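# Pass steel tube through window onto work-room wall rack

## Task

The connecting door is locked but a service window is open. r1 begins in the work room and r2 in the stock room. Bring the steel tube from the stock room's wall rack to the work room and lay it across both arms of the wall rack there. Then open the gripper and back the robots away. It fails if any robot falls over or is left leaning. It only counts if the tube stays on the rack with no robot supporting it.

## Robot and tools

ROBOTS. r1 and r2 are identical Hello Robot Stretch 3 units. Each has a two-wheel differential base with a passive omni wheel at the rear, a lift carriage on a vertical mast, and a telescoping arm that reaches out to the robot's RIGHT side. The arm cannot reach forward, so you move the gripper forward or back by driving the base. The base is 0.33 m long and 0.34 m wide. It cannot drive sideways. It pivots about the point midway between the drive wheels, 0.05 m behind the front edge. With the arm retracted and the wrist folded, the wrist pokes up to 0.06 m beyond the right side, and a spin sweeps a 0.28 m radius. An unfolded, level gripper reaches past that radius.

FRAMES. In the base frame the origin is on the floor between the drive wheels, x points forward, y left and z up. hand_pose is reported in this frame, at the point where the closed fingertips meet. With all wrist joints at 0, that frame's x points up, its y points back along the arm toward the mast, and its z points to the rear. The fingertip pads are round, 0.04 m across. The odometry frame is the base frame at the start. Each robot reports only in its own frames, so only the images, lidar_m and the depth grids show where the two robots are relative to each other.

execute_actions. Arguments: "actions", a list holding either one action or nothing (an empty list just reports), and optional "cameras", a list of names: r1_head_camera, r1_nav_camera, r1_wrist_camera, r2_head_camera, r2_nav_camera, r2_wrist_camera, or "all". If you omit it or pass null you get all cameras, and [] gives none. An action is one object keyed "r1" and/or "r2". Each robot's entry may hold:
- "base": exactly one command. translate_m is a straight drive in metres, -1 to 1, forward positive. rotate_rad is a spin in radians, -3.2 to 3.2, with counter-clockwise (left) positive. Both are offsets, measured from the base position in that robot's most recent state report.
- "joints": a dict of absolute targets by joint name, for that robot only. lift_m runs 0 to 1.1 (arm height). arm_m runs 0 to 0.52 (extension). wrist_yaw_rad runs -1.345 to 4.42: 0 points along the arm, positive swings toward the front, and 3.0 folds it over the base. wrist_pitch_rad runs -1.57 to 0.451: 0 is level and negative tips the fingers down. wrist_roll_rad runs -2.911 to 2.911: at 0 the fingers are side by side. gripper_m runs -0.089 to 0.179, larger meaning wider. The fingertip gap is smaller than this value, by 0.007 when nearly shut and 0.025 when fully open, and it is zero below 0.007. head_pan_rad runs -3.953 to 1.73: 0 faces forward, positive turns left, and -1.57 looks along the arm. head_tilt_rad runs -1.53 to 0.419, with negative looking down.
- "contact_limits": {"arm_m": effort percent, 1 to 100}. The arm motion halts with contact_stop when its effort reaches that level (negative when retracting). This also caps the holding force until the next action. Too low a value stops the arm immediately.
All motions in an action start at once and may finish at different times. A single action lasts at most 15 s. Anything you leave out may keep pushing toward an earlier target. An unknown key or an out-of-range number rejects the whole call. If a result reports a stop, the rest of the calls in that reply are skipped.

wait: {"seconds": 0 to 10}. It commands nothing and returns state and images. zoom_image: {"camera": name, "region": [x0, y0, x1, y1]} in pixels from the top-left corner, at most 504 by 504. It works only on cameras with a full image in the latest result. finished_scene: {"scene": current scene number}. It is final and reports success.

RESULTS. base_status and joint_status give how each motion ended:
- done: for the base, the wheels turned the full amount, even if they slipped.
- off_target: the joint or base stopped short and may still be pushing.
- contact_stop, time_out, torque_fault: the target is dropped.
A lift or arm that hits something firmly stops and goes slack until you command it again. A slack lift can sink under a load or keep pressing. The base, wrist and head never stop on contact. A wrist servo that strains for several seconds switches off for 10 s and goes limp. on_its_own covers joints you did not command, and its "held at" value is a target, not a position. motor_effort is in percent, positive toward higher values, with the peak in brackets. Readings carry fixed biases and noise. An effort at rest outside its normal range suggests a load or a push, and positive wheel effort means pushing forward. lidar_m lists 12 distances of 30 degrees each, starting straight ahead and going counter-clockwise (4th left, 7th behind, 10th right). They are measured in a plane 0.17 m up, range 0.15 to 12 m, and "-" means nothing seen. The lidar misses clear objects and sometimes thin legs, and its own mast or lift can hide sectors. A leaning base can make the floor look like a far wall. wrist_depth_mm (45-1000) and head_depth_mm (280-4000, sideways image) are 7x7 grids of median depth read from the top-left. base_odometry counts wheel turns, with heading in -3.142..3.142. turned_by_wheels and turned_by_imu give the turn since the last result. base_tilt is in degrees (forward and right positive), with a fixed bias of up to about 4.

SPEED. The base goes fast (0.30 m/s, 1.9 rad/s) only when lift_m is below 0.30, arm_m below 0.03 and wrist_yaw_rad above 2.54. Otherwise it is limited to 0.10 m/s and 0.63 rad/s.

GRIPPER. To grasp, command a value below the object's width; a smaller value squeezes harder. To release, command at least 0.02 above the value at which the fingers made contact. Neither the reading nor done proves you are holding anything. Over-squeezing triggers a stall guard that lets heavy items slip; send a new value to regrip.

SELF-COLLISION. Fold or unfold the wrist only with lift_m between 0.32 and 0.95, wrist_pitch_rad at -0.4 and roll near 0. Once folded, the lift may go down to 0.25. Whenever yaw is below -0.4, keep pitch at -0.5 or lower.

CAUTIONS. Robots pressing against each other ends the run, and touching base-to-base and then driving even a few mm presses hard. Objects touching robots are fine. The two bases drive slightly different distances (up to 2.5 cm per metre), which strains a load carried together. Pushing the arm against something rigid with the gripper above about 0.45 m can tip the robot, and a second push after a contact_stop is riskier still. Driving while gripping or hooking something fixed, or snagging furniture (especially when reversing), can tip the robot. If it leans, reverse the last move in small steps, pull the gripper free, and lower the lift to about 0.2. Avoid drops, slams and hard shoves. Loose objects may get nudged now and then. The simulation keeps running while you think, and the robot holds your last command during that time.

Each tool is called after "Call:" as a command line: name --argument value for each argument, lists and objects as JSON in quotes; but a table of rows of numbers goes row by row, as --pt "numbers of a row", without its own name.

## Session

Call:
execute_actions --actions '[]'

Scene clock: 0.00 s.
r1.base_odometry: x=+0.000 y=+0.000 heading=+0.000 (m, m, rad; r1's odometry frame)
r1.turned_by_wheels: +0.000 (rad since the last result)
r1.turned_by_imu: +0.000 (rad since the last result)
r1.base_tilt: forward=-0.1 right=+0.0 (deg)
r1.lidar_m: 2.17 2.16 1.97 1.58 1.57 1.71 2.60 2.61 2.85 2.79 2.75 2.70
r1.head_depth_mm: 2192 2716 2753 2765 2758 2757 2083 / 2160 2544 2587 2592 2623 2639 2068 / 2152 2438 2456 2438 2494 2472 2098 / 2129 2322 2322 2350 2352 2362 2119 / 2097 2196 2214 2247 2261 2274 2139 / 2084 2086 2114 2133 2147 2168 2117 / 1976 2008 2033 2029 2057 2066 2064
r1.base_status: not commanded
r1.joint_positions: lift_m=+0.309 arm_m=-0.001 wrist_yaw_rad=+2.972 wrist_pitch_rad=-0.569 wrist_roll_rad=-0.009 gripper_m=+0.037 head_pan_rad=+0.018 head_tilt_rad=-0.023
r1.joint_status: not commanded
r1.motor_effort: left_wheel=+1 right_wheel=-1 lift_m=+32 arm_m=+0 wrist_yaw_rad=+1 wrist_pitch_rad=+6 wrist_roll_rad=+0 gripper_m=+0 head_pan_rad=+0 head_tilt_rad=+3 (%)
r1.hand_pose: x=+0.0130 y=+0.0562 z=+0.2890 quat_wxyz=(+0.255, +0.690, +0.142, +0.663) (m; r1's base frame)
r1.wrist_depth_mm: - - - - - - - / - - - - - - - / 803 - 807 800 789 803 793 / 657 642 646 649 644 652 654 / 556 546 573 561 543 553 544 / 474 502 - - 481 468 466 / - - - - 413 412 411
r2.base_odometry: x=+0.000 y=+0.000 heading=+0.000 (m, m, rad; r2's odometry frame)
r2.turned_by_wheels: +0.000 (rad since the last result)
r2.turned_by_imu: +0.000 (rad since the last result)
r2.base_tilt: forward=+0.9 right=-2.1 (deg)
r2.lidar_m: 2.70 2.73 2.28 2.08 2.11 1.73 1.60 1.61 2.02 2.65 2.67 2.94
r2.head_depth_mm: 2081 2841 2864 2835 2937 2934 2216 / 2081 2756 2828 2806 2874 2886 2255 / 2082 2761 2787 2793 2835 2834 2255 / 2115 2749 2754 2765 2769 2791 2252 / 2110 2728 2727 2745 2736 2769 2249 / 2099 2663 2697 2700 2676 2682 2208 / 2067 2628 2639 2605 2690 2668 2248
r2.base_status: not commanded
r2.joint_positions: lift_m=+0.517 arm_m=+0.001 wrist_yaw_rad=+2.976 wrist_pitch_rad=-0.606 wrist_roll_rad=+0.016 gripper_m=+0.037 head_pan_rad=+0.011 head_tilt_rad=-0.010
r2.joint_status: not commanded
r2.motor_effort: left_wheel=+0 right_wheel=-1 lift_m=+29 arm_m=-1 wrist_yaw_rad=+0 wrist_pitch_rad=+7 wrist_roll_rad=+0 gripper_m=+0 head_pan_rad=+1 head_tilt_rad=+2 (%)
r2.hand_pose: x=+0.0113 y=+0.0483 z=+0.4902 quat_wxyz=(+0.268, +0.695, +0.152, +0.650) (m; r2's base frame)
r2.wrist_depth_mm: - - - - - - - / - - - - - - - / - - - - - - - / 898 888 884 890 885 859 869 / 779 777 - 775 777 767 759 / 682 680 - 673 - 674 669 / 619 611 - 619 597 599 605
pictures: r1_head_camera (sideways: a quarter turn clockwise sets it upright), r1_nav_camera (sideways: a quarter turn counterclockwise sets it upright), r1_wrist_camera, r2_head_camera (sideways: a quarter turn clockwise sets it upright), r2_nav_camera (sideways: a quarter turn counterclockwise sets it upright), r2_wrist_camera
Images, in order (width x height): r1_head_camera 896x504, r1_nav_camera 672x504, r1_wrist_camera 644x364, r2_head_camera 896x504, r2_nav_camera 672x504, r2_wrist_camera 644x364.

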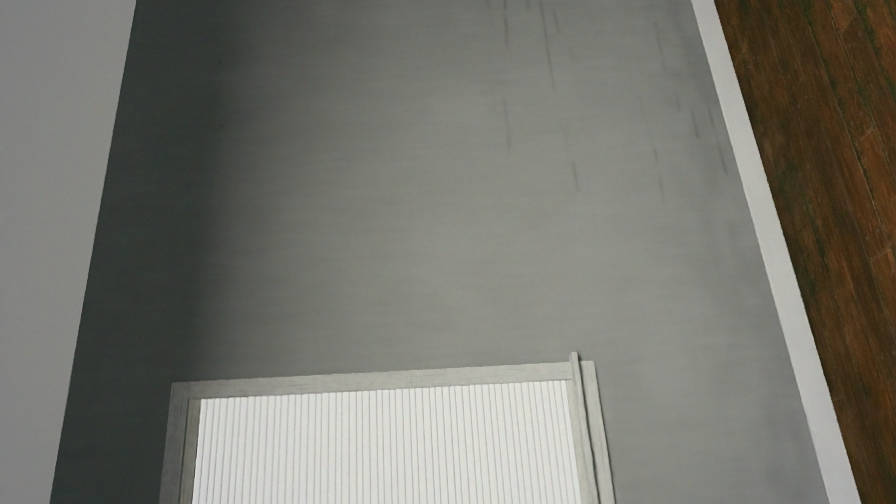

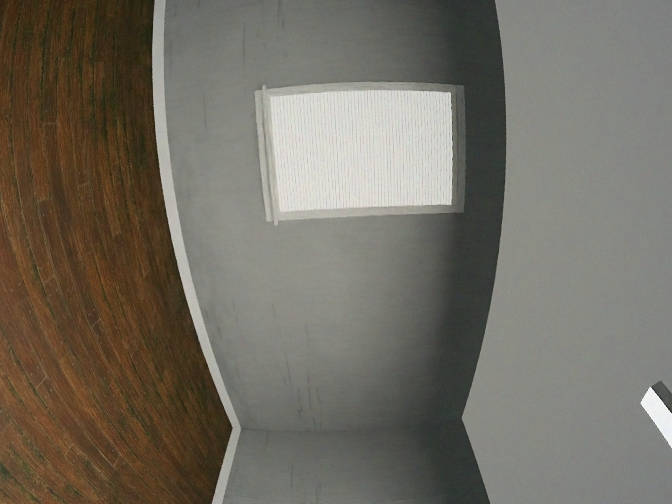

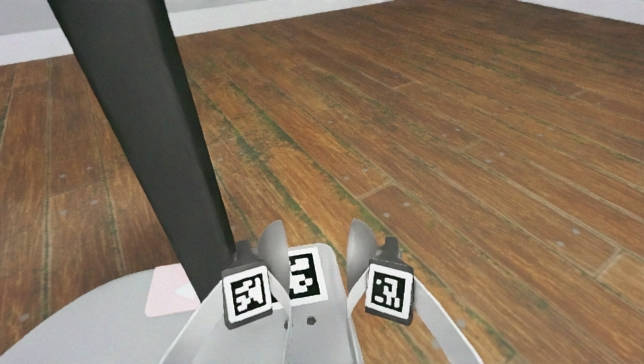

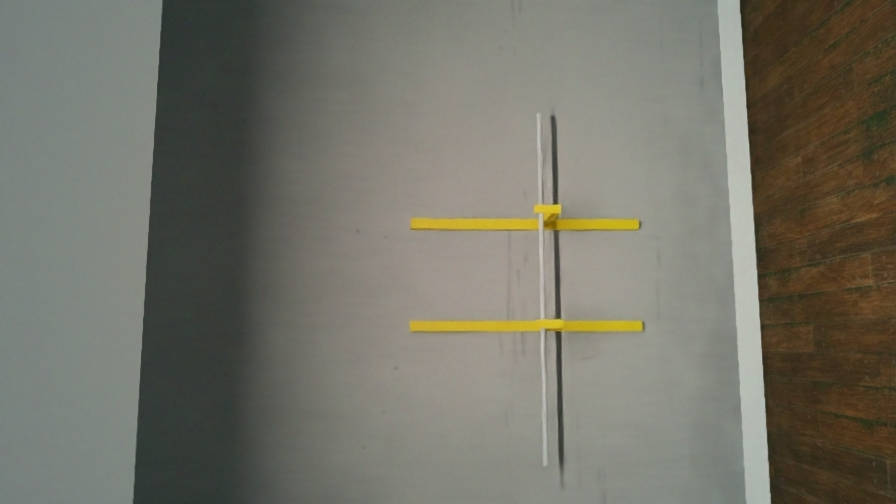

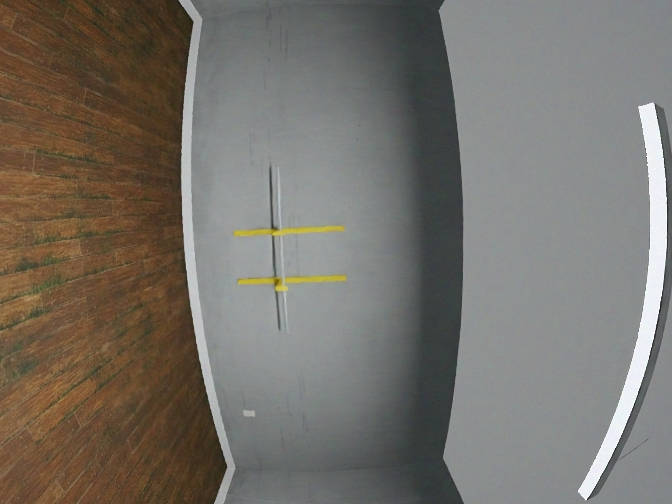

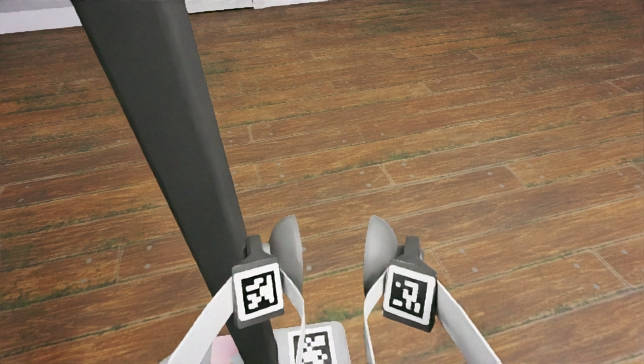

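Call:
execute_actions --actions '[{"r1":{"joints":{"head_pan_rad":-2.0}},"r2":{"joints":{"head_pan_rad":1.6}}}]' --cameras '["r1_head_camera","r1_nav_camera","r2_head_camera","r2_nav_camera"]'

Call:
execute_actions --actions '[{"r1":{"joints":{"head_pan_rad":-3.5}},"r2":{"joints":{"head_pan_rad":-2.4}}}]' --cameras '["r1_head_camera","r1_nav_camera","r2_head_camera","r2_nav_camera"]'

Scene clock: 6.10 s.
r1.base_odometry: x=+0.000 y=+0.000 heading=+0.000 (m, m, rad; r1's odometry frame)
r1.turned_by_wheels: +0.000 (rad since the last result)
r1.turned_by_imu: +0.001 (rad since the last result)
r1.base_tilt: forward=-0.1 right=+0.0 (deg)
r1.lidar_m: 2.17 2.15 1.96 1.58 1.57 1.71 2.59 2.62 2.85 2.77 2.76 2.71
r1.head_depth_mm: 2161 2659 2700 2726 2740 2759 2071 / 2148 2824 2873 2933 2983 2917 2094 / 2135 3056 3141 3156 3228 3044 2109 / 2133 3275 3387 3442 3546 3048 2138 / 2089 3307 3663 3683 3810 3100 2125 / 2065 3261 3400 3394 3477 3149 2140 / 2053 2979 3088 3067 3109 3027 2177
r1.base_status: not commanded
r1.joint_positions: lift_m=+0.309 arm_m=-0.001 wrist_yaw_rad=+2.972 wrist_pitch_rad=-0.569 wrist_roll_rad=-0.009 gripper_m=+0.037 head_pan_rad=-1.993 head_tilt_rad=-0.023
r1.joint_status: all done
r1.motor_effort: left_wheel=+1(1) right_wheel=+0(1) lift_m=+31(32) arm_m=+0(1) wrist_yaw_rad=+0(0) wrist_pitch_rad=+6(6) wrist_roll_rad=+0(0) gripper_m=+0(0) head_pan_rad=-2(32) head_tilt_rad=+3(2) (%)
r1.hand_pose: x=+0.0130 y=+0.0562 z=+0.2890 quat_wxyz=(+0.255, +0.690, +0.142, +0.663) (m; r1's base frame)
r1.wrist_depth_mm: - - - - - - - / - - - - - - - / 797 - 800 789 790 786 781 / 656 647 655 645 651 643 636 / 551 549 564 563 543 555 547 / 477 499 - - 481 470 471 / - - - - 415 416 414
r2.base_odometry: x=+0.000 y=+0.000 heading=+0.000 (m, m, rad; r2's odometry frame)
r2.turned_by_wheels: +0.000 (rad since the last result)
r2.turned_by_imu: -0.001 (rad since the last result)
r2.base_tilt: forward=+0.9 right=-2.1 (deg)
r2.lidar_m: 2.71 2.73 2.28 2.08 2.11 1.73 1.60 1.61 2.03 2.64 2.67 2.93
r2.head_depth_mm: 2199 2198 2221 2205 2234 2255 2221 / - 2177 2175 2212 2213 2208 2220 / - - 2139 2162 2188 2183 2164 / - - 2132 2129 2118 2150 2130 / - - 2060 2092 2085 2104 2115 / - - 2042 2041 2072 2062 2076 / - - 2000 2016 2021 2055 2050
r2.base_status: not commanded
r2.joint_positions: lift_m=+0.517 arm_m=+0.001 wrist_yaw_rad=+2.976 wrist_pitch_rad=-0.606 wrist_roll_rad=+0.016 gripper_m=+0.037 head_pan_rad=+1.593 head_tilt_rad=-0.010
r2.joint_status: all done
r2.motor_effort: left_wheel=+0(1) right_wheel=+0(0) lift_m=+29(29) arm_m=+1(1) wrist_yaw_rad=+0(0) wrist_pitch_rad=+7(7) wrist_roll_rad=+0(0) gripper_m=+0(0) head_pan_rad=+5(60) head_tilt_rad=+2(2) (%)
r2.hand_pose: x=+0.0113 y=+0.0483 z=+0.4902 quat_wxyz=(+0.268, +0.695, +0.152, +0.650) (m; r2's base frame)
r2.wrist_depth_mm: - - - - - - - / - - - - - - - / - - - - - - - / 898 873 903 875 875 884 868 / 775 769 - 768 777 763 761 / 688 690 - 677 - 672 674 / 614 613 - 629 595 594 600
pictures: r1_head_camera (sideways: a quarter turn clockwise sets it upright), r1_nav_camera (sideways: a quarter turn counterclockwise sets it upright), r2_head_camera (sideways: a quarter turn clockwise sets it upright), r2_nav_camera (sideways: a quarter turn counterclockwise sets it upright)
Images, in order (width x height): r1_head_camera 896x504, r1_nav_camera 672x504, r2_head_camera 896x504, r2_nav_camera 672x504.

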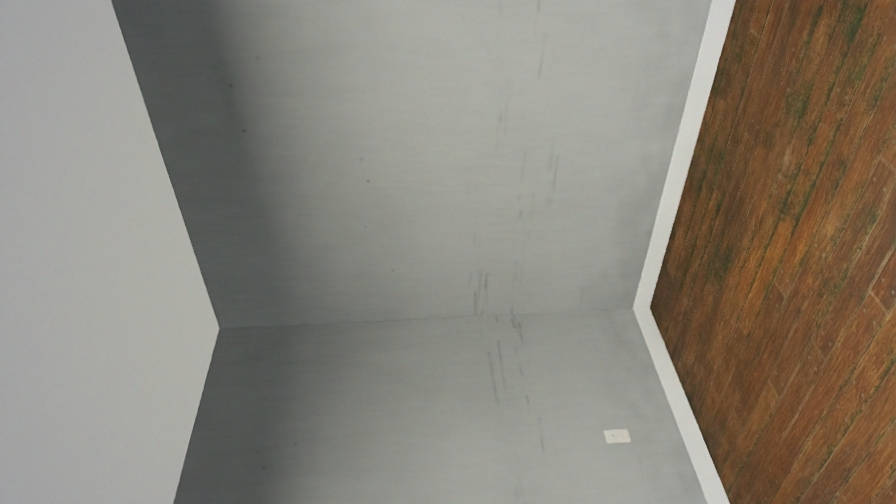

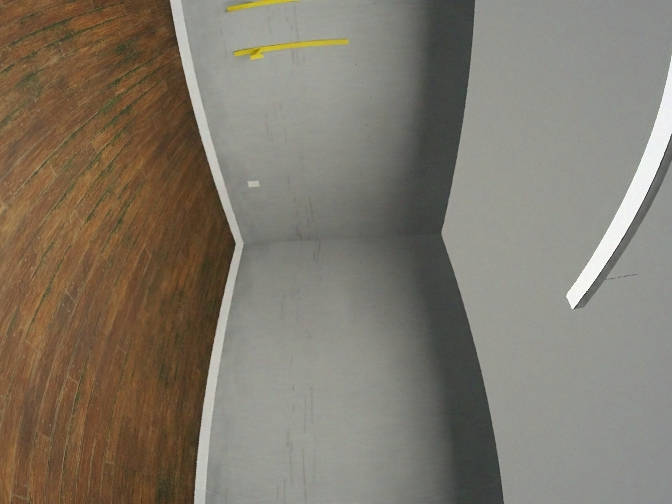

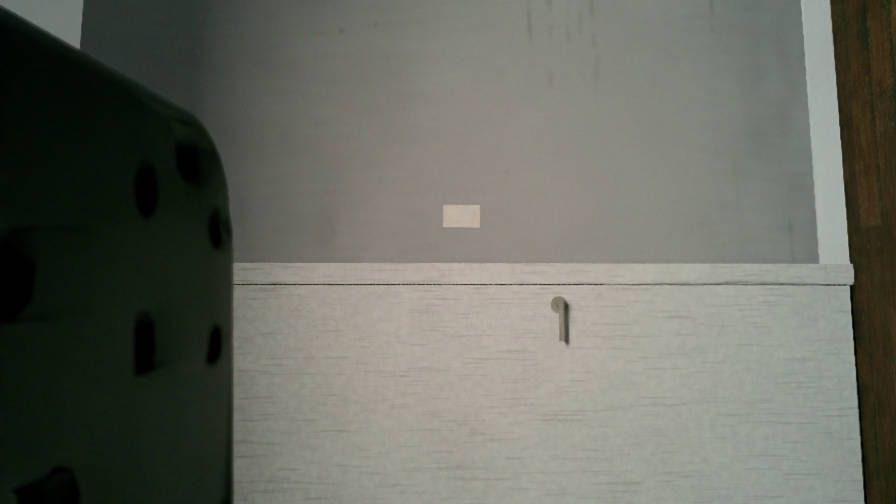

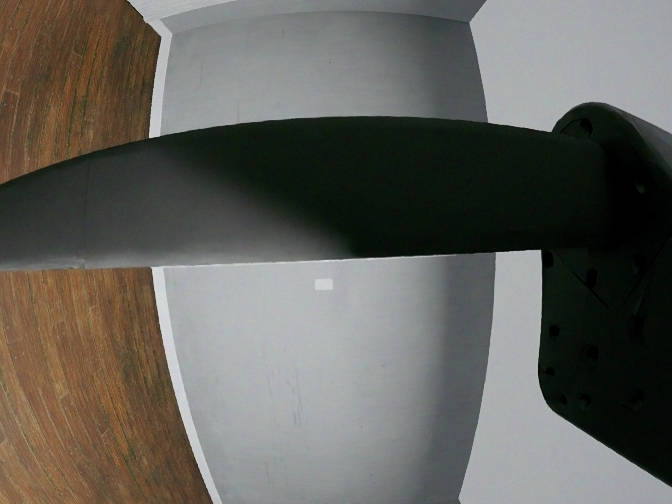

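Scene clock: 8.43 s.
r1.base_odometry: x=+0.000 y=+0.000 heading=+0.000 (m, m, rad; r1's odometry frame)
r1.turned_by_wheels: +0.000 (rad since the last result)
r1.turned_by_imu: +0.000 (rad since the last result)
r1.base_tilt: forward=+0.0 right=+0.0 (deg)
r1.lidar_m: 2.18 2.15 1.97 1.58 1.57 1.70 2.60 2.61 2.85 2.78 2.76 2.71
r1.head_depth_mm: 1578 1600 1623 1660 1674 1716 1737 / 1721 1754 1781 1811 1821 1864 1888 / 1892 1911 1954 1994 2016 2044 2012 / 2013 2108 2126 2186 2208 2257 2115 / 2095 2365 2408 2448 2505 2570 2150 / 2066 2673 2691 2842 2881 2866 2169 / 2054 2784 2798 2805 2820 2770 2157
r1.base_status: not commanded
r1.joint_positions: lift_m=+0.309 arm_m=-0.001 wrist_yaw_rad=+2.972 wrist_pitch_rad=-0.569 wrist_roll_rad=-0.009 gripper_m=+0.037 head_pan_rad=-3.493 head_tilt_rad=-0.023
r1.joint_status: all done
r1.motor_effort: left_wheel=+0(1) right_wheel=+0(1) lift_m=+32(31) arm_m=+0(0) wrist_yaw_rad=+1(0) wrist_pitch_rad=+6(6) wrist_roll_rad=+0(0) gripper_m=+0(1) head_pan_rad=-2(31) head_tilt_rad=+3(2) (%)
r1.hand_pose: x=+0.0130 y=+0.0562 z=+0.2890 quat_wxyz=(+0.255, +0.690, +0.142, +0.663) (m; r1's base frame)
r1.wrist_depth_mm: - - - - - - - / - - - - - - - / 822 - 796 800 811 800 794 / 643 658 649 651 647 622 647 / 551 547 559 556 544 549 551 / 472 496 - - 488 471 472 / - - - - 414 421 411
r2.base_odometry: x=+0.000 y=+0.000 heading=+0.000 (m, m, rad; r2's odometry frame)
r2.turned_by_wheels: +0.000 (rad since the last result)
r2.turned_by_imu: +0.000 (rad since the last result)
r2.base_tilt: forward=+0.9 right=-2.2 (deg)
r2.lidar_m: 2.70 2.74 2.27 2.08 2.10 1.73 1.60 1.62 2.02 2.65 2.67 2.94
r2.head_depth_mm: 1572 1389 - - - 1609 1601 / 1683 1457 1744 1734 1750 1717 1715 / 1799 1808 1810 1822 1838 1836 1829 / 1900 1931 1959 1937 1972 1964 1952 / 2006 2107 2079 2108 2112 2131 2090 / 2073 2269 2308 2302 2295 2326 2240 / 2083 2482 2491 2543 2532 2571 2231
r2.base_status: not commanded
r2.joint_positions: lift_m=+0.517 arm_m=+0.001 wrist_yaw_rad=+2.976 wrist_pitch_rad=-0.606 wrist_roll_rad=+0.016 gripper_m=+0.037 head_pan_rad=-2.393 head_tilt_rad=-0.010
r2.joint_status: all done
r2.motor_effort: left_wheel=+1(0) right_wheel=+0(0) lift_m=+29(29) arm_m=+1(0) wrist_yaw_rad=+0(0) wrist_pitch_rad=+7(7) wrist_roll_rad=+0(0) gripper_m=+0(0) head_pan_rad=-4(55) head_tilt_rad=+2(3) (%)
r2.hand_pose: x=+0.0113 y=+0.0483 z=+0.4902 quat_wxyz=(+0.268, +0.695, +0.152, +0.650) (m; r2's base frame)
r2.wrist_depth_mm: - - - - - - - / - - - - - - - / - - - - - - - / 901 899 882 879 893 871 856 / 767 765 - 766 776 763 758 / 681 682 - 681 - 672 665 / 623 618 - 624 592 600 609
pictures: r1_head_camera (sideways: a quarter turn clockwise sets it upright), r1_nav_camera (sideways: a quarter turn counterclockwise sets it upright), r2_head_camera (sideways: a quarter turn clockwise sets it upright), r2_nav_camera (sideways: a quarter turn counterclockwise sets it upright)
Images, in order (width x height): r1_head_camera 896x504, r1_nav_camera 672x504, r2_head_camera 896x504, r2_nav_camera 672x504.

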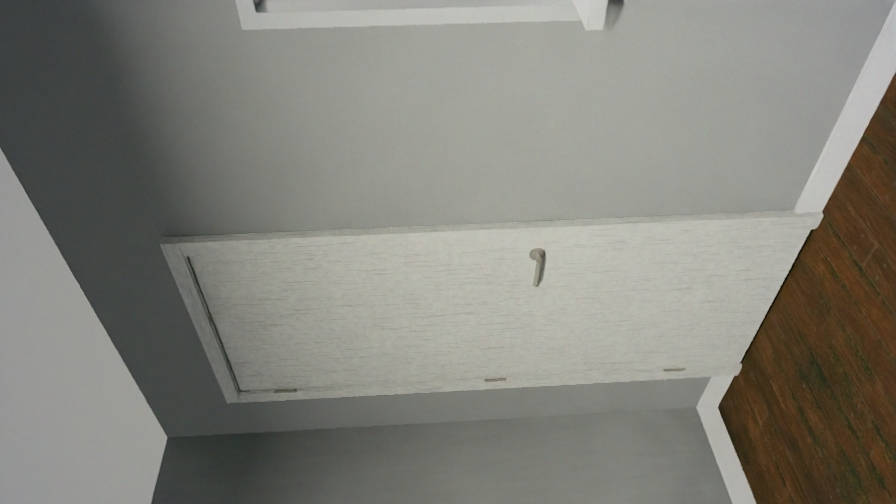

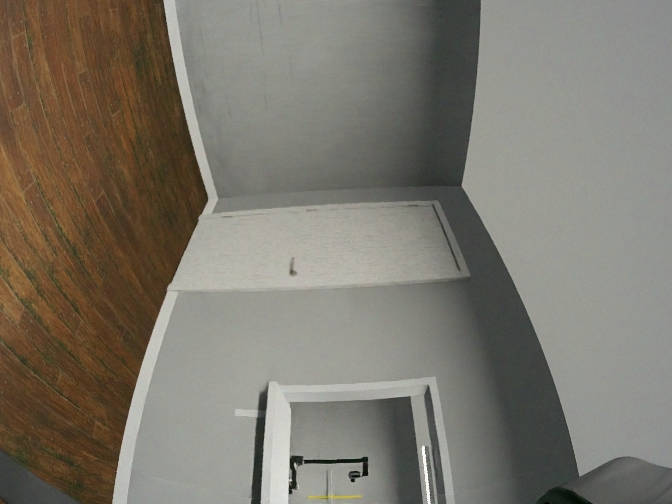

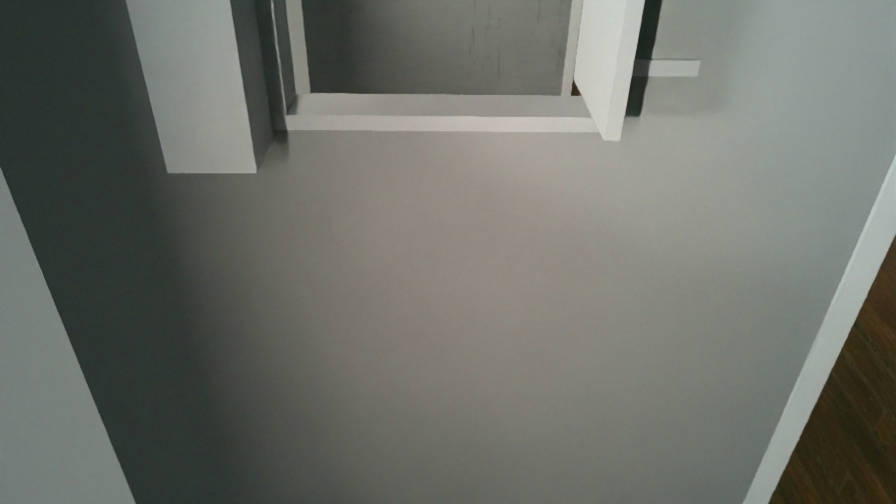

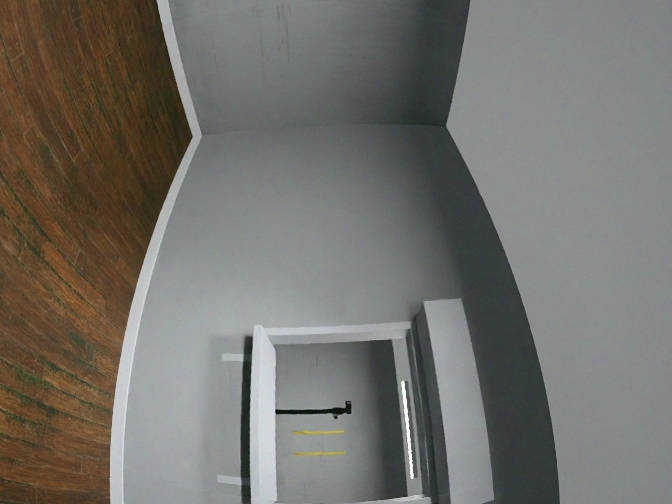

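Call:
execute_actions --actions '[{"r1":{"base":{"rotate_rad":2.0},"joints":{"head_pan_rad":0,"lift_m":0.27,"wrist_pitch_rad":-0.4,"head_tilt_rad":-0.2}},"r2":{"base":{"rotate_rad":0.055},"joints":{"head_pan_rad":0,"lift_m":0.27,"wrist_pitch_rad":-0.4,"head_tilt_rad":-0.2}}}]' --cameras '["r1_head_camera","r1_nav_camera"]'

Call:
execute_actions --actions '[{"r2":{"base":{"translate_m":1.0}}}]' --cameras '["r2_head_camera"]'

Scene clock: 29.17 s.
r1.base_odometry: x=+0.000 y=+0.000 heading=+2.000 (m, m, rad; r1's odometry frame)
r1.turned_by_wheels: +2.000 (rad since the last result)
r1.turned_by_imu: +1.943 (rad since the last result)
r1.base_tilt: forward=-0.1 right=+0.0 (deg)
r1.lidar_m: 1.57 1.63 2.25 2.61 2.74 2.84 2.76 2.88 2.22 2.16 2.18 1.61
r1.head_depth_mm: 1405 1466 1526 1592 1668 1742 1653 / 1399 1458 1514 1591 1670 1743 1659 / 1384 1461 1517 1572 1650 1728 1667 / 1387 - - 1815 1643 1724 1682 / 1380 - - - 1633 1707 1683 / 1379 - - 3249 1615 1698 1694 / 1369 - - - 1620 1709 1692
r1.base_status: done
r1.joint_positions: lift_m=+0.270 arm_m=-0.001 wrist_yaw_rad=+2.972 wrist_pitch_rad=-0.424 wrist_roll_rad=-0.009 gripper_m=+0.037 head_pan_rad=-0.007 head_tilt_rad=-0.198
r1.joint_status: all done
r1.motor_effort: left_wheel=-2(10) right_wheel=+1(9) lift_m=+24(26) arm_m=-1(1) wrist_yaw_rad=+1(1) wrist_pitch_rad=+11(12) wrist_roll_rad=+0(0) gripper_m=+0(0) head_pan_rad=+3(34) head_tilt_rad=+0(21) (%)
r1.hand_pose: x=+0.0164 y=+0.0766 z=+0.2816 quat_wxyz=(+0.207, +0.698, +0.091, +0.680) (m; r1's base frame)
r1.wrist_depth_mm: - - - - - - - / - - - - - - - / - - - - - - 967 / 760 743 748 750 741 738 733 / 607 609 628 599 583 583 592 / 493 500 - 507 516 491 486 / 442 - - - 423 417 418
r2.base_odometry: x=+0.000 y=+0.000 heading=+0.055 (m, m, rad; r2's odometry frame)
r2.turned_by_wheels: +0.055 (rad since the last result)
r2.turned_by_imu: +0.054 (rad since the last result)
r2.base_tilt: forward=+0.9 right=-2.1 (deg)
r2.lidar_m: 2.71 2.76 2.23 2.09 2.12 1.70 1.60 1.63 2.12 2.65 2.70 2.87
r2.head_depth_mm: 2595 2665 2771 2890 3012 2281 1727 / 2531 2626 2751 2852 3014 2288 1739 / 2508 2651 2742 2851 2937 2323 1724 / 2484 2574 2716 2776 2902 2283 1717 / 2440 2546 2680 2798 2875 2266 1720 / 2447 2533 2673 2764 2828 2273 1710 / 2433 2528 2635 2749 2838 2303 1734
r2.base_status: done
r2.joint_positions: lift_m=+0.270 arm_m=+0.001 wrist_yaw_rad=+2.976 wrist_pitch_rad=-0.418 wrist_roll_rad=+0.016 gripper_m=+0.037 head_pan_rad=-0.007 head_tilt_rad=-0.197
r2.joint_status: all done
r2.motor_effort: left_wheel=-3(8) right_wheel=+1(3) lift_m=+19(24) arm_m=-1(1) wrist_yaw_rad=+0(0) wrist_pitch_rad=+10(10) wrist_roll_rad=+0(0) gripper_m=+0(0) head_pan_rad=+5(59) head_tilt_rad=-2(21) (%)
r2.hand_pose: x=+0.0158 y=+0.0754 z=+0.2830 quat_wxyz=(+0.205, +0.707, +0.088, +0.672) (m; r2's base frame)
r2.wrist_depth_mm: - - - - - - - / - - - - - - - / 960 - 960 947 912 904 931 / 737 734 730 728 717 701 719 / 603 595 622 594 596 590 580 / 507 497 - 514 - 499 499 / 444 - - - 417 430 424
pictures: r1_head_camera (sideways: a quarter turn clockwise sets it upright), r1_nav_camera (sideways: a quarter turn counterclockwise sets it upright)
Images, in order (width x height): r1_head_camera 896x504, r1_nav_camera 672x504.

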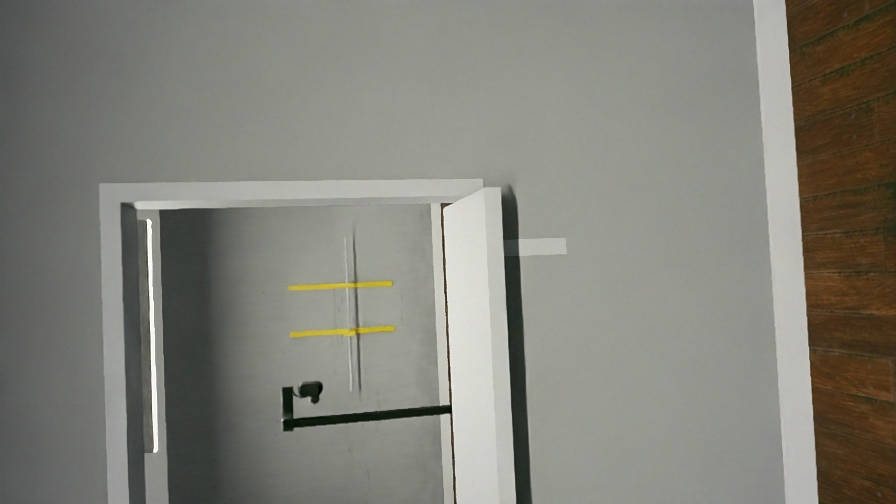

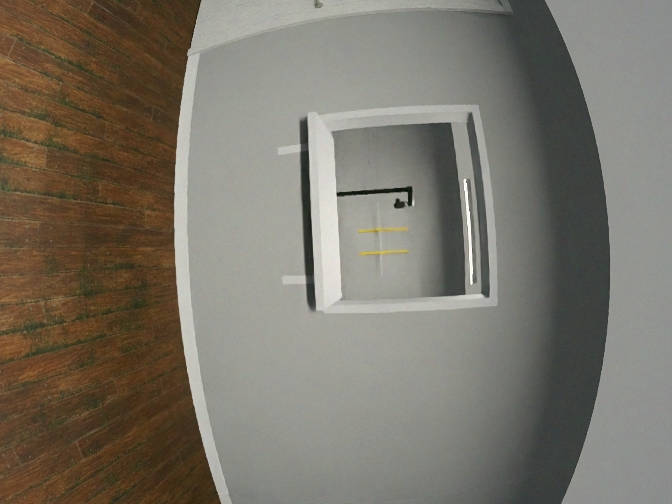

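Scene clock: 34.17 s.
r1.base_odometry: x=+0.000 y=+0.000 heading=+2.000 (m, m, rad; r1's odometry frame)
r1.turned_by_wheels: +0.000 (rad since the last result)
r1.turned_by_imu: +0.001 (rad since the last result)
r1.base_tilt: forward=-0.1 right=-0.1 (deg)
r1.lidar_m: 1.56 1.64 2.25 2.61 2.73 2.84 2.76 2.87 2.23 2.16 2.18 1.61
r1.head_depth_mm: 1398 1459 1524 1600 1676 1767 1660 / 1402 1457 1517 1585 1673 1747 1656 / 1385 1453 1515 1570 1660 1730 1670 / 1384 - - 1820 1651 1724 1684 / 1374 - - - 1649 1712 1688 / 1372 - - - 1629 1705 1688 / 1363 - - - 1613 1706 1698
r1.base_status: not commanded
r1.joint_positions: lift_m=+0.270 arm_m=-0.001 wrist_yaw_rad=+2.972 wrist_pitch_rad=-0.424 wrist_roll_rad=-0.009 gripper_m=+0.037 head_pan_rad=-0.007 head_tilt_rad=-0.198
r1.joint_status: not commanded
r1.motor_effort: left_wheel=-2(2) right_wheel=+1(1) lift_m=+24(25) arm_m=+0(1) wrist_yaw_rad=+0(1) wrist_pitch_rad=+11(11) wrist_roll_rad=+0(0) gripper_m=+0(0) head_pan_rad=+3(3) head_tilt_rad=-1(3) (%)
r1.hand_pose: x=+0.0164 y=+0.0766 z=+0.2816 quat_wxyz=(+0.207, +0.698, +0.091, +0.680) (m; r1's base frame)
r1.wrist_depth_mm: - - - - - - - / - - - - - - - / - - - - - 991 994 / 744 721 756 743 743 758 741 / 598 599 640 586 592 599 588 / 502 500 - 515 511 498 489 / 436 - - - 417 423 424
r2.base_odometry: x=+0.999 y=+0.055 heading=+0.055 (m, m, rad; r2's odometry frame)
r2.turned_by_wheels: +0.000 (rad since the last result)
r2.turned_by_imu: -0.004 (rad since the last result)
r2.base_tilt: forward=+0.9 right=-2.1 (deg)
r2.lidar_m: 1.71 1.75 2.27 2.18 2.22 2.75 2.58 2.63 2.73 2.57 2.63 1.82
r2.head_depth_mm: 1595 1675 1729 1833 1893 2000 1718 / 1593 1646 1712 1773 1867 1966 1726 / 1560 1616 1687 1733 1855 1927 1725 / 1545 1617 1672 1736 1815 1887 1720 / 1546 1602 1664 1717 1784 1908 1718 / 1517 1575 1656 1715 1784 1852 1712 / 1512 1566 1624 1677 1763 1850 1705
r2.base_status: done
r2.joint_positions: lift_m=+0.270 arm_m=+0.001 wrist_yaw_rad=+2.976 wrist_pitch_rad=-0.418 wrist_roll_rad=+0.016 gripper_m=+0.037 head_pan_rad=-0.007 head_tilt_rad=-0.198
r2.joint_status: not commanded
r2.motor_effort: left_wheel=-2(8) right_wheel=+1(6) lift_m=+19(19) arm_m=-1(0) wrist_yaw_rad=+0(0) wrist_pitch_rad=+10(10) wrist_roll_rad=+0(0) gripper_m=+0(0) head_pan_rad=+5(5) head_tilt_rad=-1(2) (%)
r2.hand_pose: x=+0.0158 y=+0.0755 z=+0.2832 quat_wxyz=(+0.204, +0.707, +0.087, +0.672) (m; r2's base frame)
r2.wrist_depth_mm: - - - - - - - / - - - - - - - / 974 - 955 961 930 928 913 / 744 748 734 725 718 714 708 / 591 603 611 595 594 590 584 / 505 503 - 511 - 498 495 / 450 - - - 417 428 424
pictures: r2_head_camera (sideways: a quarter turn clockwise sets it upright)
Images, in order (width x height): r2_head_camera 896x504.

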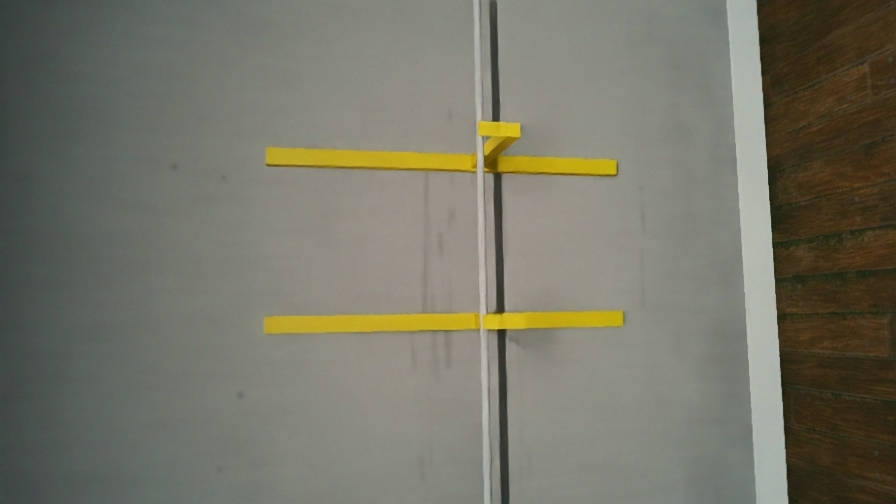

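Call:
execute_actions --actions '[{"r2":{"base":{"translate_m":0.95}},"r1":{"base":{"rotate_rad":0.75}}}]' --cameras '[]'

Call:
execute_actions --actions '[{"r2":{"base":{"rotate_rad":1.65},"joints":{"head_pan_rad":-1.57,"head_tilt_rad":-0.55}},"r1":{"base":{"translate_m":0.6}}}]' --cameras '[]'

Call:
execute_actions --actions '[{"r2":{"joints":{"lift_m":0.6}},"r1":{"base":{"translate_m":0.65}}}]' --cameras '[]'

Call:
execute_actions --actions '[{"r2":{"joints":{"lift_m":0.78,"wrist_yaw_rad":0}},"r1":{"base":{"rotate_rad":-0.76}}}]' --cameras '["r2_head_camera","r2_nav_camera","r1_nav_camera"]'

Scene clock: 48.57 s.
r1.base_odometry: x=+0.000 y=+0.000 heading=+2.750 (m, m, rad; r1's odometry frame)
r1.turned_by_wheels: +0.750 (rad since the last result)
r1.turned_by_imu: +0.730 (rad since the last result)
r1.base_tilt: forward=-0.1 right=+0.0 (deg)
r1.lidar_m: 1.78 2.61 2.61 2.99 2.76 2.76 2.53 2.15 2.15 1.84 1.57 1.57
r1.head_depth_mm: 1445 - - 1696 1687 1750 1648 / 1540 1602 1672 1736 1821 1906 1664 / 1662 1713 1809 1896 1985 2038 1662 / 1797 1888 1961 2086 2187 2189 1667 / 1934 2037 2124 2270 2390 2232 1681 / 2141 2238 2371 2551 2674 2225 1698 / 2352 2506 2669 2861 2923 2273 1698
r1.base_status: done
r1.joint_positions: lift_m=+0.270 arm_m=-0.001 wrist_yaw_rad=+2.972 wrist_pitch_rad=-0.424 wrist_roll_rad=-0.009 gripper_m=+0.037 head_pan_rad=-0.007 head_tilt_rad=-0.198
r1.joint_status: not commanded
r1.motor_effort: left_wheel=-2(12) right_wheel=+1(7) lift_m=+24(24) arm_m=-1(1) wrist_yaw_rad=+0(1) wrist_pitch_rad=+11(11) wrist_roll_rad=+0(0) gripper_m=+0(0) head_pan_rad=+3(3) head_tilt_rad=-1(1) (%)
r1.hand_pose: x=+0.0164 y=+0.0766 z=+0.2816 quat_wxyz=(+0.207, +0.698, +0.091, +0.680) (m; r1's base frame)
r1.wrist_depth_mm: - - - - - - - / - - - - - - - / - - - - - 979 996 / 745 728 742 761 736 749 730 / 605 599 616 600 585 586 581 / 501 498 - 506 509 493 490 / 437 - - - 421 417 418
r2.base_odometry: x=+1.947 y=+0.107 heading=+0.055 (m, m, rad; r2's odometry frame)
r2.turned_by_wheels: +0.000 (rad since the last result)
r2.turned_by_imu: -0.004 (rad since the last result)
r2.base_tilt: forward=+0.8 right=-2.0 (deg)
r2.lidar_m: 0.77 0.79 1.02 2.25 2.30 2.96 3.52 3.60 2.66 2.50 1.19 0.82
r2.head_depth_mm: 689 716 727 763 794 808 886 / 682 708 739 773 804 837 879 / 674 700 731 764 796 826 876 / 668 695 726 751 785 818 866 / 660 686 714 744 779 805 851 / 654 676 690 716 750 766 621 / 649 672 701 729 761 788 824
r2.base_status: done
r2.joint_positions: lift_m=+0.270 arm_m=+0.001 wrist_yaw_rad=+2.976 wrist_pitch_rad=-0.417 wrist_roll_rad=+0.016 gripper_m=+0.037 head_pan_rad=-0.007 head_tilt_rad=-0.199
r2.joint_status: not commanded
r2.motor_effort: left_wheel=-2(7) right_wheel=+1(5) lift_m=+20(20) arm_m=-1(0) wrist_yaw_rad=+0(0) wrist_pitch_rad=+10(10) wrist_roll_rad=+0(0) gripper_m=+0(0) head_pan_rad=+5(5) head_tilt_rad=-1(1) (%)
r2.hand_pose: x=+0.0158 y=+0.0755 z=+0.2832 quat_wxyz=(+0.204, +0.707, +0.087, +0.672) (m; r2's base frame)
r2.wrist_depth_mm: - - - - - - 760 / - - - - - - 749 / 956 - 951 938 931 919 771 / 735 742 733 731 721 714 709 / 598 598 617 590 604 587 584 / 507 507 - 512 - 494 492 / 447 - - - 417 430 427
pictures: none
No camera images: the call's "cameras" was empty. Leave "cameras" out to get every camera's image.

Scene clock: 52.13 s.
r1.base_odometry: x=-0.555 y=+0.229 heading=+2.750 (m, m, rad; r1's odometry frame)
r1.turned_by_wheels: +0.000 (rad since the last result)
r1.turned_by_imu: +0.001 (rad since the last result)
r1.base_tilt: forward=-0.1 right=+0.0 (deg)
r1.lidar_m: 1.30 2.16 2.20 2.52 3.17 3.17 3.01 2.57 2.37 1.33 1.14 1.14
r1.head_depth_mm: 1029 1072 1116 1154 1206 1255 1316 / 1104 1152 1196 1248 1307 1362 1430 / 1187 1236 1295 1350 1415 1495 1551 / 1285 1344 1416 1474 1559 1634 1656 / 1372 1436 1523 1609 1704 1823 1692 / 1507 1605 1701 1806 1921 2022 1706 / 1683 1788 1901 2002 2191 2226 1711
r1.base_status: done
r1.joint_positions: lift_m=+0.270 arm_m=-0.001 wrist_yaw_rad=+2.972 wrist_pitch_rad=-0.423 wrist_roll_rad=-0.009 gripper_m=+0.037 head_pan_rad=-0.007 head_tilt_rad=-0.199
r1.joint_status: not commanded
r1.motor_effort: left_wheel=-2(7) right_wheel=+1(6) lift_m=+25(24) arm_m=-1(1) wrist_yaw_rad=-1(0) wrist_pitch_rad=+10(11) wrist_roll_rad=+0(0) gripper_m=+0(0) head_pan_rad=+3(3) head_tilt_rad=-2(1) (%)
r1.hand_pose: x=+0.0165 y=+0.0767 z=+0.2817 quat_wxyz=(+0.206, +0.698, +0.091, +0.680) (m; r1's base frame)
r1.wrist_depth_mm: - - - - - - - / - - - - - - - / - - - - - 967 - / 768 724 734 753 725 751 745 / 604 598 619 592 589 597 579 / 501 492 - 513 512 492 487 / 437 - - - 419 419 420
r2.base_odometry: x=+1.947 y=+0.107 heading=+1.705 (m, m, rad; r2's odometry frame)
r2.turned_by_wheels: +1.650 (rad since the last result)
r2.turned_by_imu: +1.665 (rad since the last result)
r2.base_tilt: forward=+1.0 right=-2.1 (deg)
r2.lidar_m: 2.25 2.34 3.13 3.53 3.55 2.60 2.49 1.11 0.81 0.77 0.80 1.09
r2.head_depth_mm: 643 704 781 856 979 1161 1286 / 641 706 783 859 995 1155 1268 / 641 703 778 859 996 1158 1265 / 640 704 781 859 994 1150 1273 / 623 681 766 817 898 1144 1263 / 638 700 775 854 971 1153 1265 / 638 697 773 854 987 1141 1257
r2.base_status: done
r2.joint_positions: lift_m=+0.270 arm_m=+0.001 wrist_yaw_rad=+2.976 wrist_pitch_rad=-0.417 wrist_roll_rad=+0.016 gripper_m=+0.037 head_pan_rad=-1.563 head_tilt_rad=-0.544
r2.joint_status: all done
r2.motor_effort: left_wheel=-2(11) right_wheel=+1(6) lift_m=+20(19) arm_m=-1(0) wrist_yaw_rad=+0(0) wrist_pitch_rad=+10(10) wrist_roll_rad=+0(0) gripper_m=+0(1) head_pan_rad=-3(54) head_tilt_rad=-4(33) (%)
r2.hand_pose: x=+0.0158 y=+0.0755 z=+0.2832 quat_wxyz=(+0.204, +0.707, +0.087, +0.672) (m; r2's base frame)
r2.wrist_depth_mm: - - - - - - - / - - - - - - - / 965 - 951 946 918 936 921 / 737 731 721 734 712 719 706 / 598 590 613 595 596 588 583 / 507 500 - 514 - 495 493 / 448 - - - 420 424 425
pictures: none
No camera images: the call's "cameras" was empty. Leave "cameras" out to get every camera's image.

Scene clock: 55.97 s.
r1.base_odometry: x=-1.155 y=+0.477 heading=+2.750 (m, m, rad; r1's odometry frame)
r1.turned_by_wheels: +0.000 (rad since the last result)
r1.turned_by_imu: +0.001 (rad since the last result)
r1.base_tilt: forward=+0.0 right=+0.0 (deg)
r1.lidar_m: 0.77 1.26 1.75 2.01 3.44 3.66 3.53 3.01 1.40 0.78 0.67 0.67
r1.head_depth_mm: 589 612 636 663 688 717 753 / 632 658 685 715 744 780 821 / 680 709 740 778 814 854 903 / 735 763 798 837 877 925 973 / 763 816 860 911 952 1022 1093 / 854 901 953 1008 1083 1160 1254 / 947 1005 1071 1145 1231 1340 1462
r1.base_status: done
r1.joint_positions: lift_m=+0.270 arm_m=-0.001 wrist_yaw_rad=+2.972 wrist_pitch_rad=-0.423 wrist_roll_rad=-0.009 gripper_m=+0.037 head_pan_rad=-0.007 head_tilt_rad=-0.199
r1.joint_status: not commanded
r1.motor_effort: left_wheel=-2(8) right_wheel=+1(6) lift_m=+25(24) arm_m=-1(1) wrist_yaw_rad=+0(1) wrist_pitch_rad=+10(10) wrist_roll_rad=+0(0) gripper_m=+0(0) head_pan_rad=+3(3) head_tilt_rad=+0(1) (%)
r1.hand_pose: x=+0.0165 y=+0.0767 z=+0.2817 quat_wxyz=(+0.206, +0.698, +0.091, +0.680) (m; r1's base frame)
r1.wrist_depth_mm: - - - - - - - / - - - - - - - / - - - - - 989 - / 759 710 746 734 737 742 736 / 598 592 623 589 595 597 594 / 501 495 - 508 508 490 497 / 441 - - - 423 419 419
r2.base_odometry: x=+1.947 y=+0.107 heading=+1.705 (m, m, rad; r2's odometry frame)
r2.turned_by_wheels: +0.000 (rad since the last result)
r2.turned_by_imu: -0.001 (rad since the last result)
r2.base_tilt: forward=+0.9 right=-2.2 (deg)
r2.lidar_m: 2.25 2.33 3.13 3.52 3.56 2.60 2.50 1.11 0.81 0.77 0.80 1.09
r2.head_depth_mm: 643 705 782 860 977 1159 1280 / 640 705 782 863 997 1161 1267 / 640 702 780 858 996 1152 1268 / 641 703 777 859 994 1149 1273 / 624 685 764 813 902 1143 1262 / 639 700 774 853 970 1143 1257 / 638 697 773 855 986 1140 1258
r2.base_status: not commanded
r2.joint_positions: lift_m=+0.600 arm_m=+0.001 wrist_yaw_rad=+2.976 wrist_pitch_rad=-0.417 wrist_roll_rad=+0.016 gripper_m=+0.037 head_pan_rad=-1.563 head_tilt_rad=-0.544
r2.joint_status: all done
r2.motor_effort: left_wheel=-3(3) right_wheel=+1(1) lift_m=+38(40) arm_m=-1(0) wrist_yaw_rad=+0(0) wrist_pitch_rad=+9(10) wrist_roll_rad=+0(0) gripper_m=+0(0) head_pan_rad=-4(4) head_tilt_rad=-4(4) (%)
r2.hand_pose: x=+0.0158 y=+0.0755 z=+0.6124 quat_wxyz=(+0.204, +0.707, +0.087, +0.672) (m; r2's base frame)
r2.wrist_depth_mm: - - - - - - - / - - - - - - - / - - - - - - - / - - - - - - - / - - - - - - - / 904 892 - 880 - 870 884 / 786 774 - 772 754 765 766
pictures: none
No camera images: the call's "cameras" was empty. Leave "cameras" out to get every camera's image.

Scene clock: 58.43 s.
r1.base_odometry: x=-1.155 y=+0.477 heading=+1.990 (m, m, rad; r1's odometry frame)
r1.turned_by_wheels: -0.760 (rad since the last result)
r1.turned_by_imu: -0.739 (rad since the last result)
r1.base_tilt: forward=+0.0 right=+0.1 (deg)
r1.lidar_m: 0.67 0.70 0.94 1.75 1.83 2.52 3.65 3.79 3.12 2.49 0.93 0.69
r1.head_depth_mm: 3163 - - - 949 657 750 / 3103 - - - 958 681 748 / 560 585 610 637 666 702 741 / 562 585 610 636 665 699 737 / 560 581 606 634 662 693 731 / 556 578 603 629 658 689 724 / 552 574 600 625 653 685 721
r1.base_status: done
r1.joint_positions: lift_m=+0.270 arm_m=-0.001 wrist_yaw_rad=+2.972 wrist_pitch_rad=-0.423 wrist_roll_rad=-0.009 gripper_m=+0.037 head_pan_rad=-0.007 head_tilt_rad=-0.199
r1.joint_status: not commanded
r1.motor_effort: left_wheel=+3(13) right_wheel=-2(6) lift_m=+24(25) arm_m=-1(1) wrist_yaw_rad=-1(0) wrist_pitch_rad=+11(10) wrist_roll_rad=+0(0) gripper_m=+0(1) head_pan_rad=+3(3) head_tilt_rad=-2(2) (%)
r1.hand_pose: x=+0.0165 y=+0.0767 z=+0.2817 quat_wxyz=(+0.206, +0.698, +0.091, +0.680) (m; r1's base frame)
r1.wrist_depth_mm: - - - - - 854 640 / - - - - - 869 646 / - - - - - 871 651 / 753 733 751 749 742 751 649 / 602 601 626 588 598 588 586 / 497 499 - 511 511 493 494 / 442 - - - 422 420 424
r2.base_odometry: x=+1.947 y=+0.107 heading=+1.705 (m, m, rad; r2's odometry frame)
r2.turned_by_wheels: +0.000 (rad since the last result)
r2.turned_by_imu: -0.001 (rad since the last result)
r2.base_tilt: forward=+0.8 right=-2.1 (deg)
r2.lidar_m: 2.25 2.34 3.14 3.50 3.58 2.60 2.50 1.11 0.81 0.77 0.80 1.09
r2.head_depth_mm: 642 707 783 860 982 1160 1279 / 646 705 780 861 1002 1150 1274 / 640 703 777 857 993 1157 1275 / 638 704 781 856 991 1149 1257 / 623 683 769 815 903 1150 1257 / 638 701 777 848 972 1145 1261 / 637 700 777 854 987 1137 1261
r2.base_status: not commanded
r2.joint_positions: lift_m=+0.780 arm_m=+0.001 wrist_yaw_rad=+0.003 wrist_pitch_rad=-0.417 wrist_roll_rad=+0.016 gripper_m=+0.037 head_pan_rad=-1.563 head_tilt_rad=-0.544
r2.joint_status: all done
r2.motor_effort: left_wheel=-2(3) right_wheel=+1(1) lift_m=+38(40) arm_m=+0(0) wrist_yaw_rad=-4(3) wrist_pitch_rad=+10(10) wrist_roll_rad=+0(0) gripper_m=+0(0) head_pan_rad=-4(4) head_tilt_rad=-4(4) (%)
r2.hand_pose: x=-0.0208 y=-0.3704 z=+0.7924 quat_wxyz=(+0.687, +0.147, -0.697, -0.147) (m; r2's base frame)
r2.wrist_depth_mm: 481 180 289 473 472 474 442 / 527 518 507 512 505 506 506 / 561 563 547 564 559 541 554 / 629 619 618 613 617 599 606 / 689 683 675 669 679 668 657 / 768 772 739 751 - 750 738 / 849 867 877 860 847 850 837
pictures: r1_nav_camera (sideways: a quarter turn counterclockwise sets it upright), r2_head_camera (sideways: a quarter turn clockwise sets it upright), r2_nav_camera (sideways: a quarter turn counterclockwise sets it upright)
Images, in order (width x height): r1_nav_camera 672x504, r2_head_camera 896x504, r2_nav_camera 672x504.

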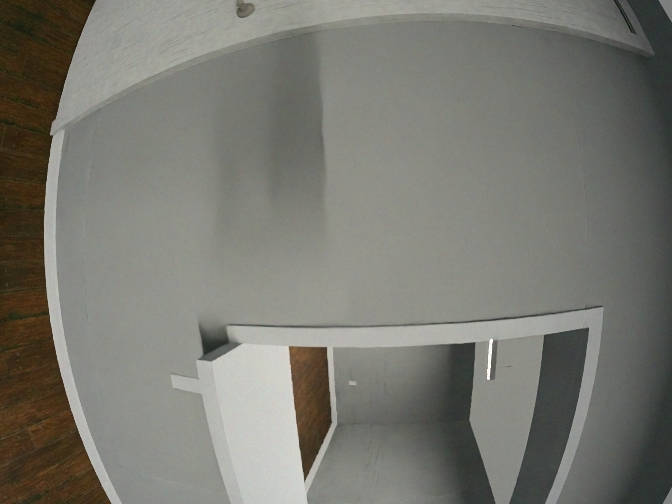

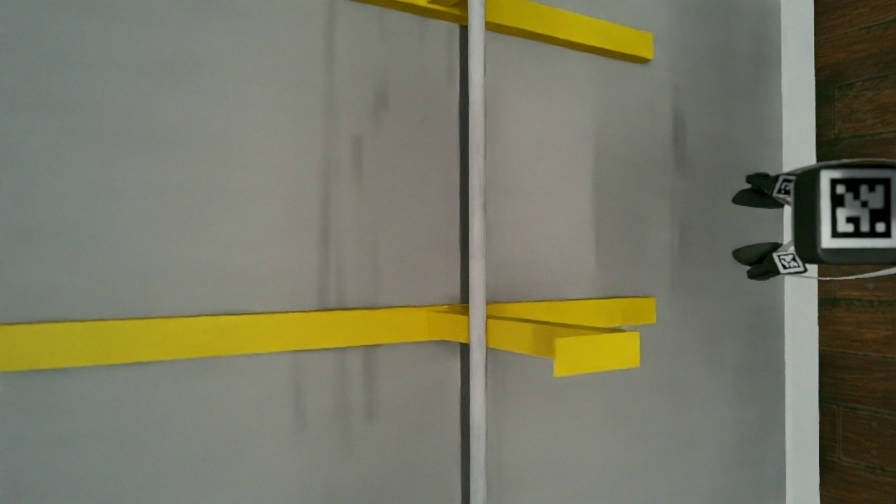

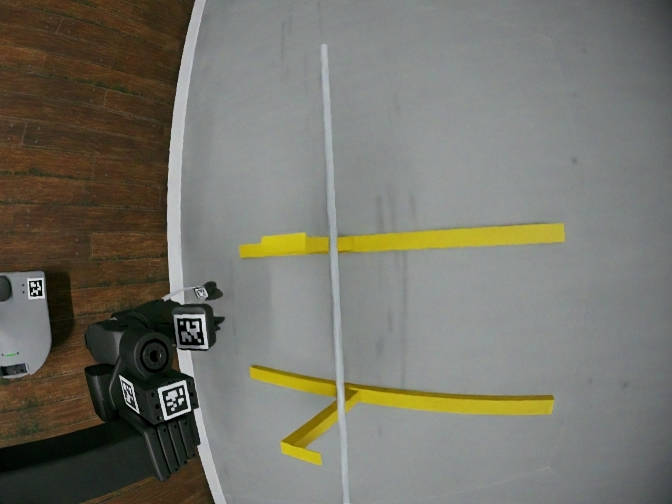

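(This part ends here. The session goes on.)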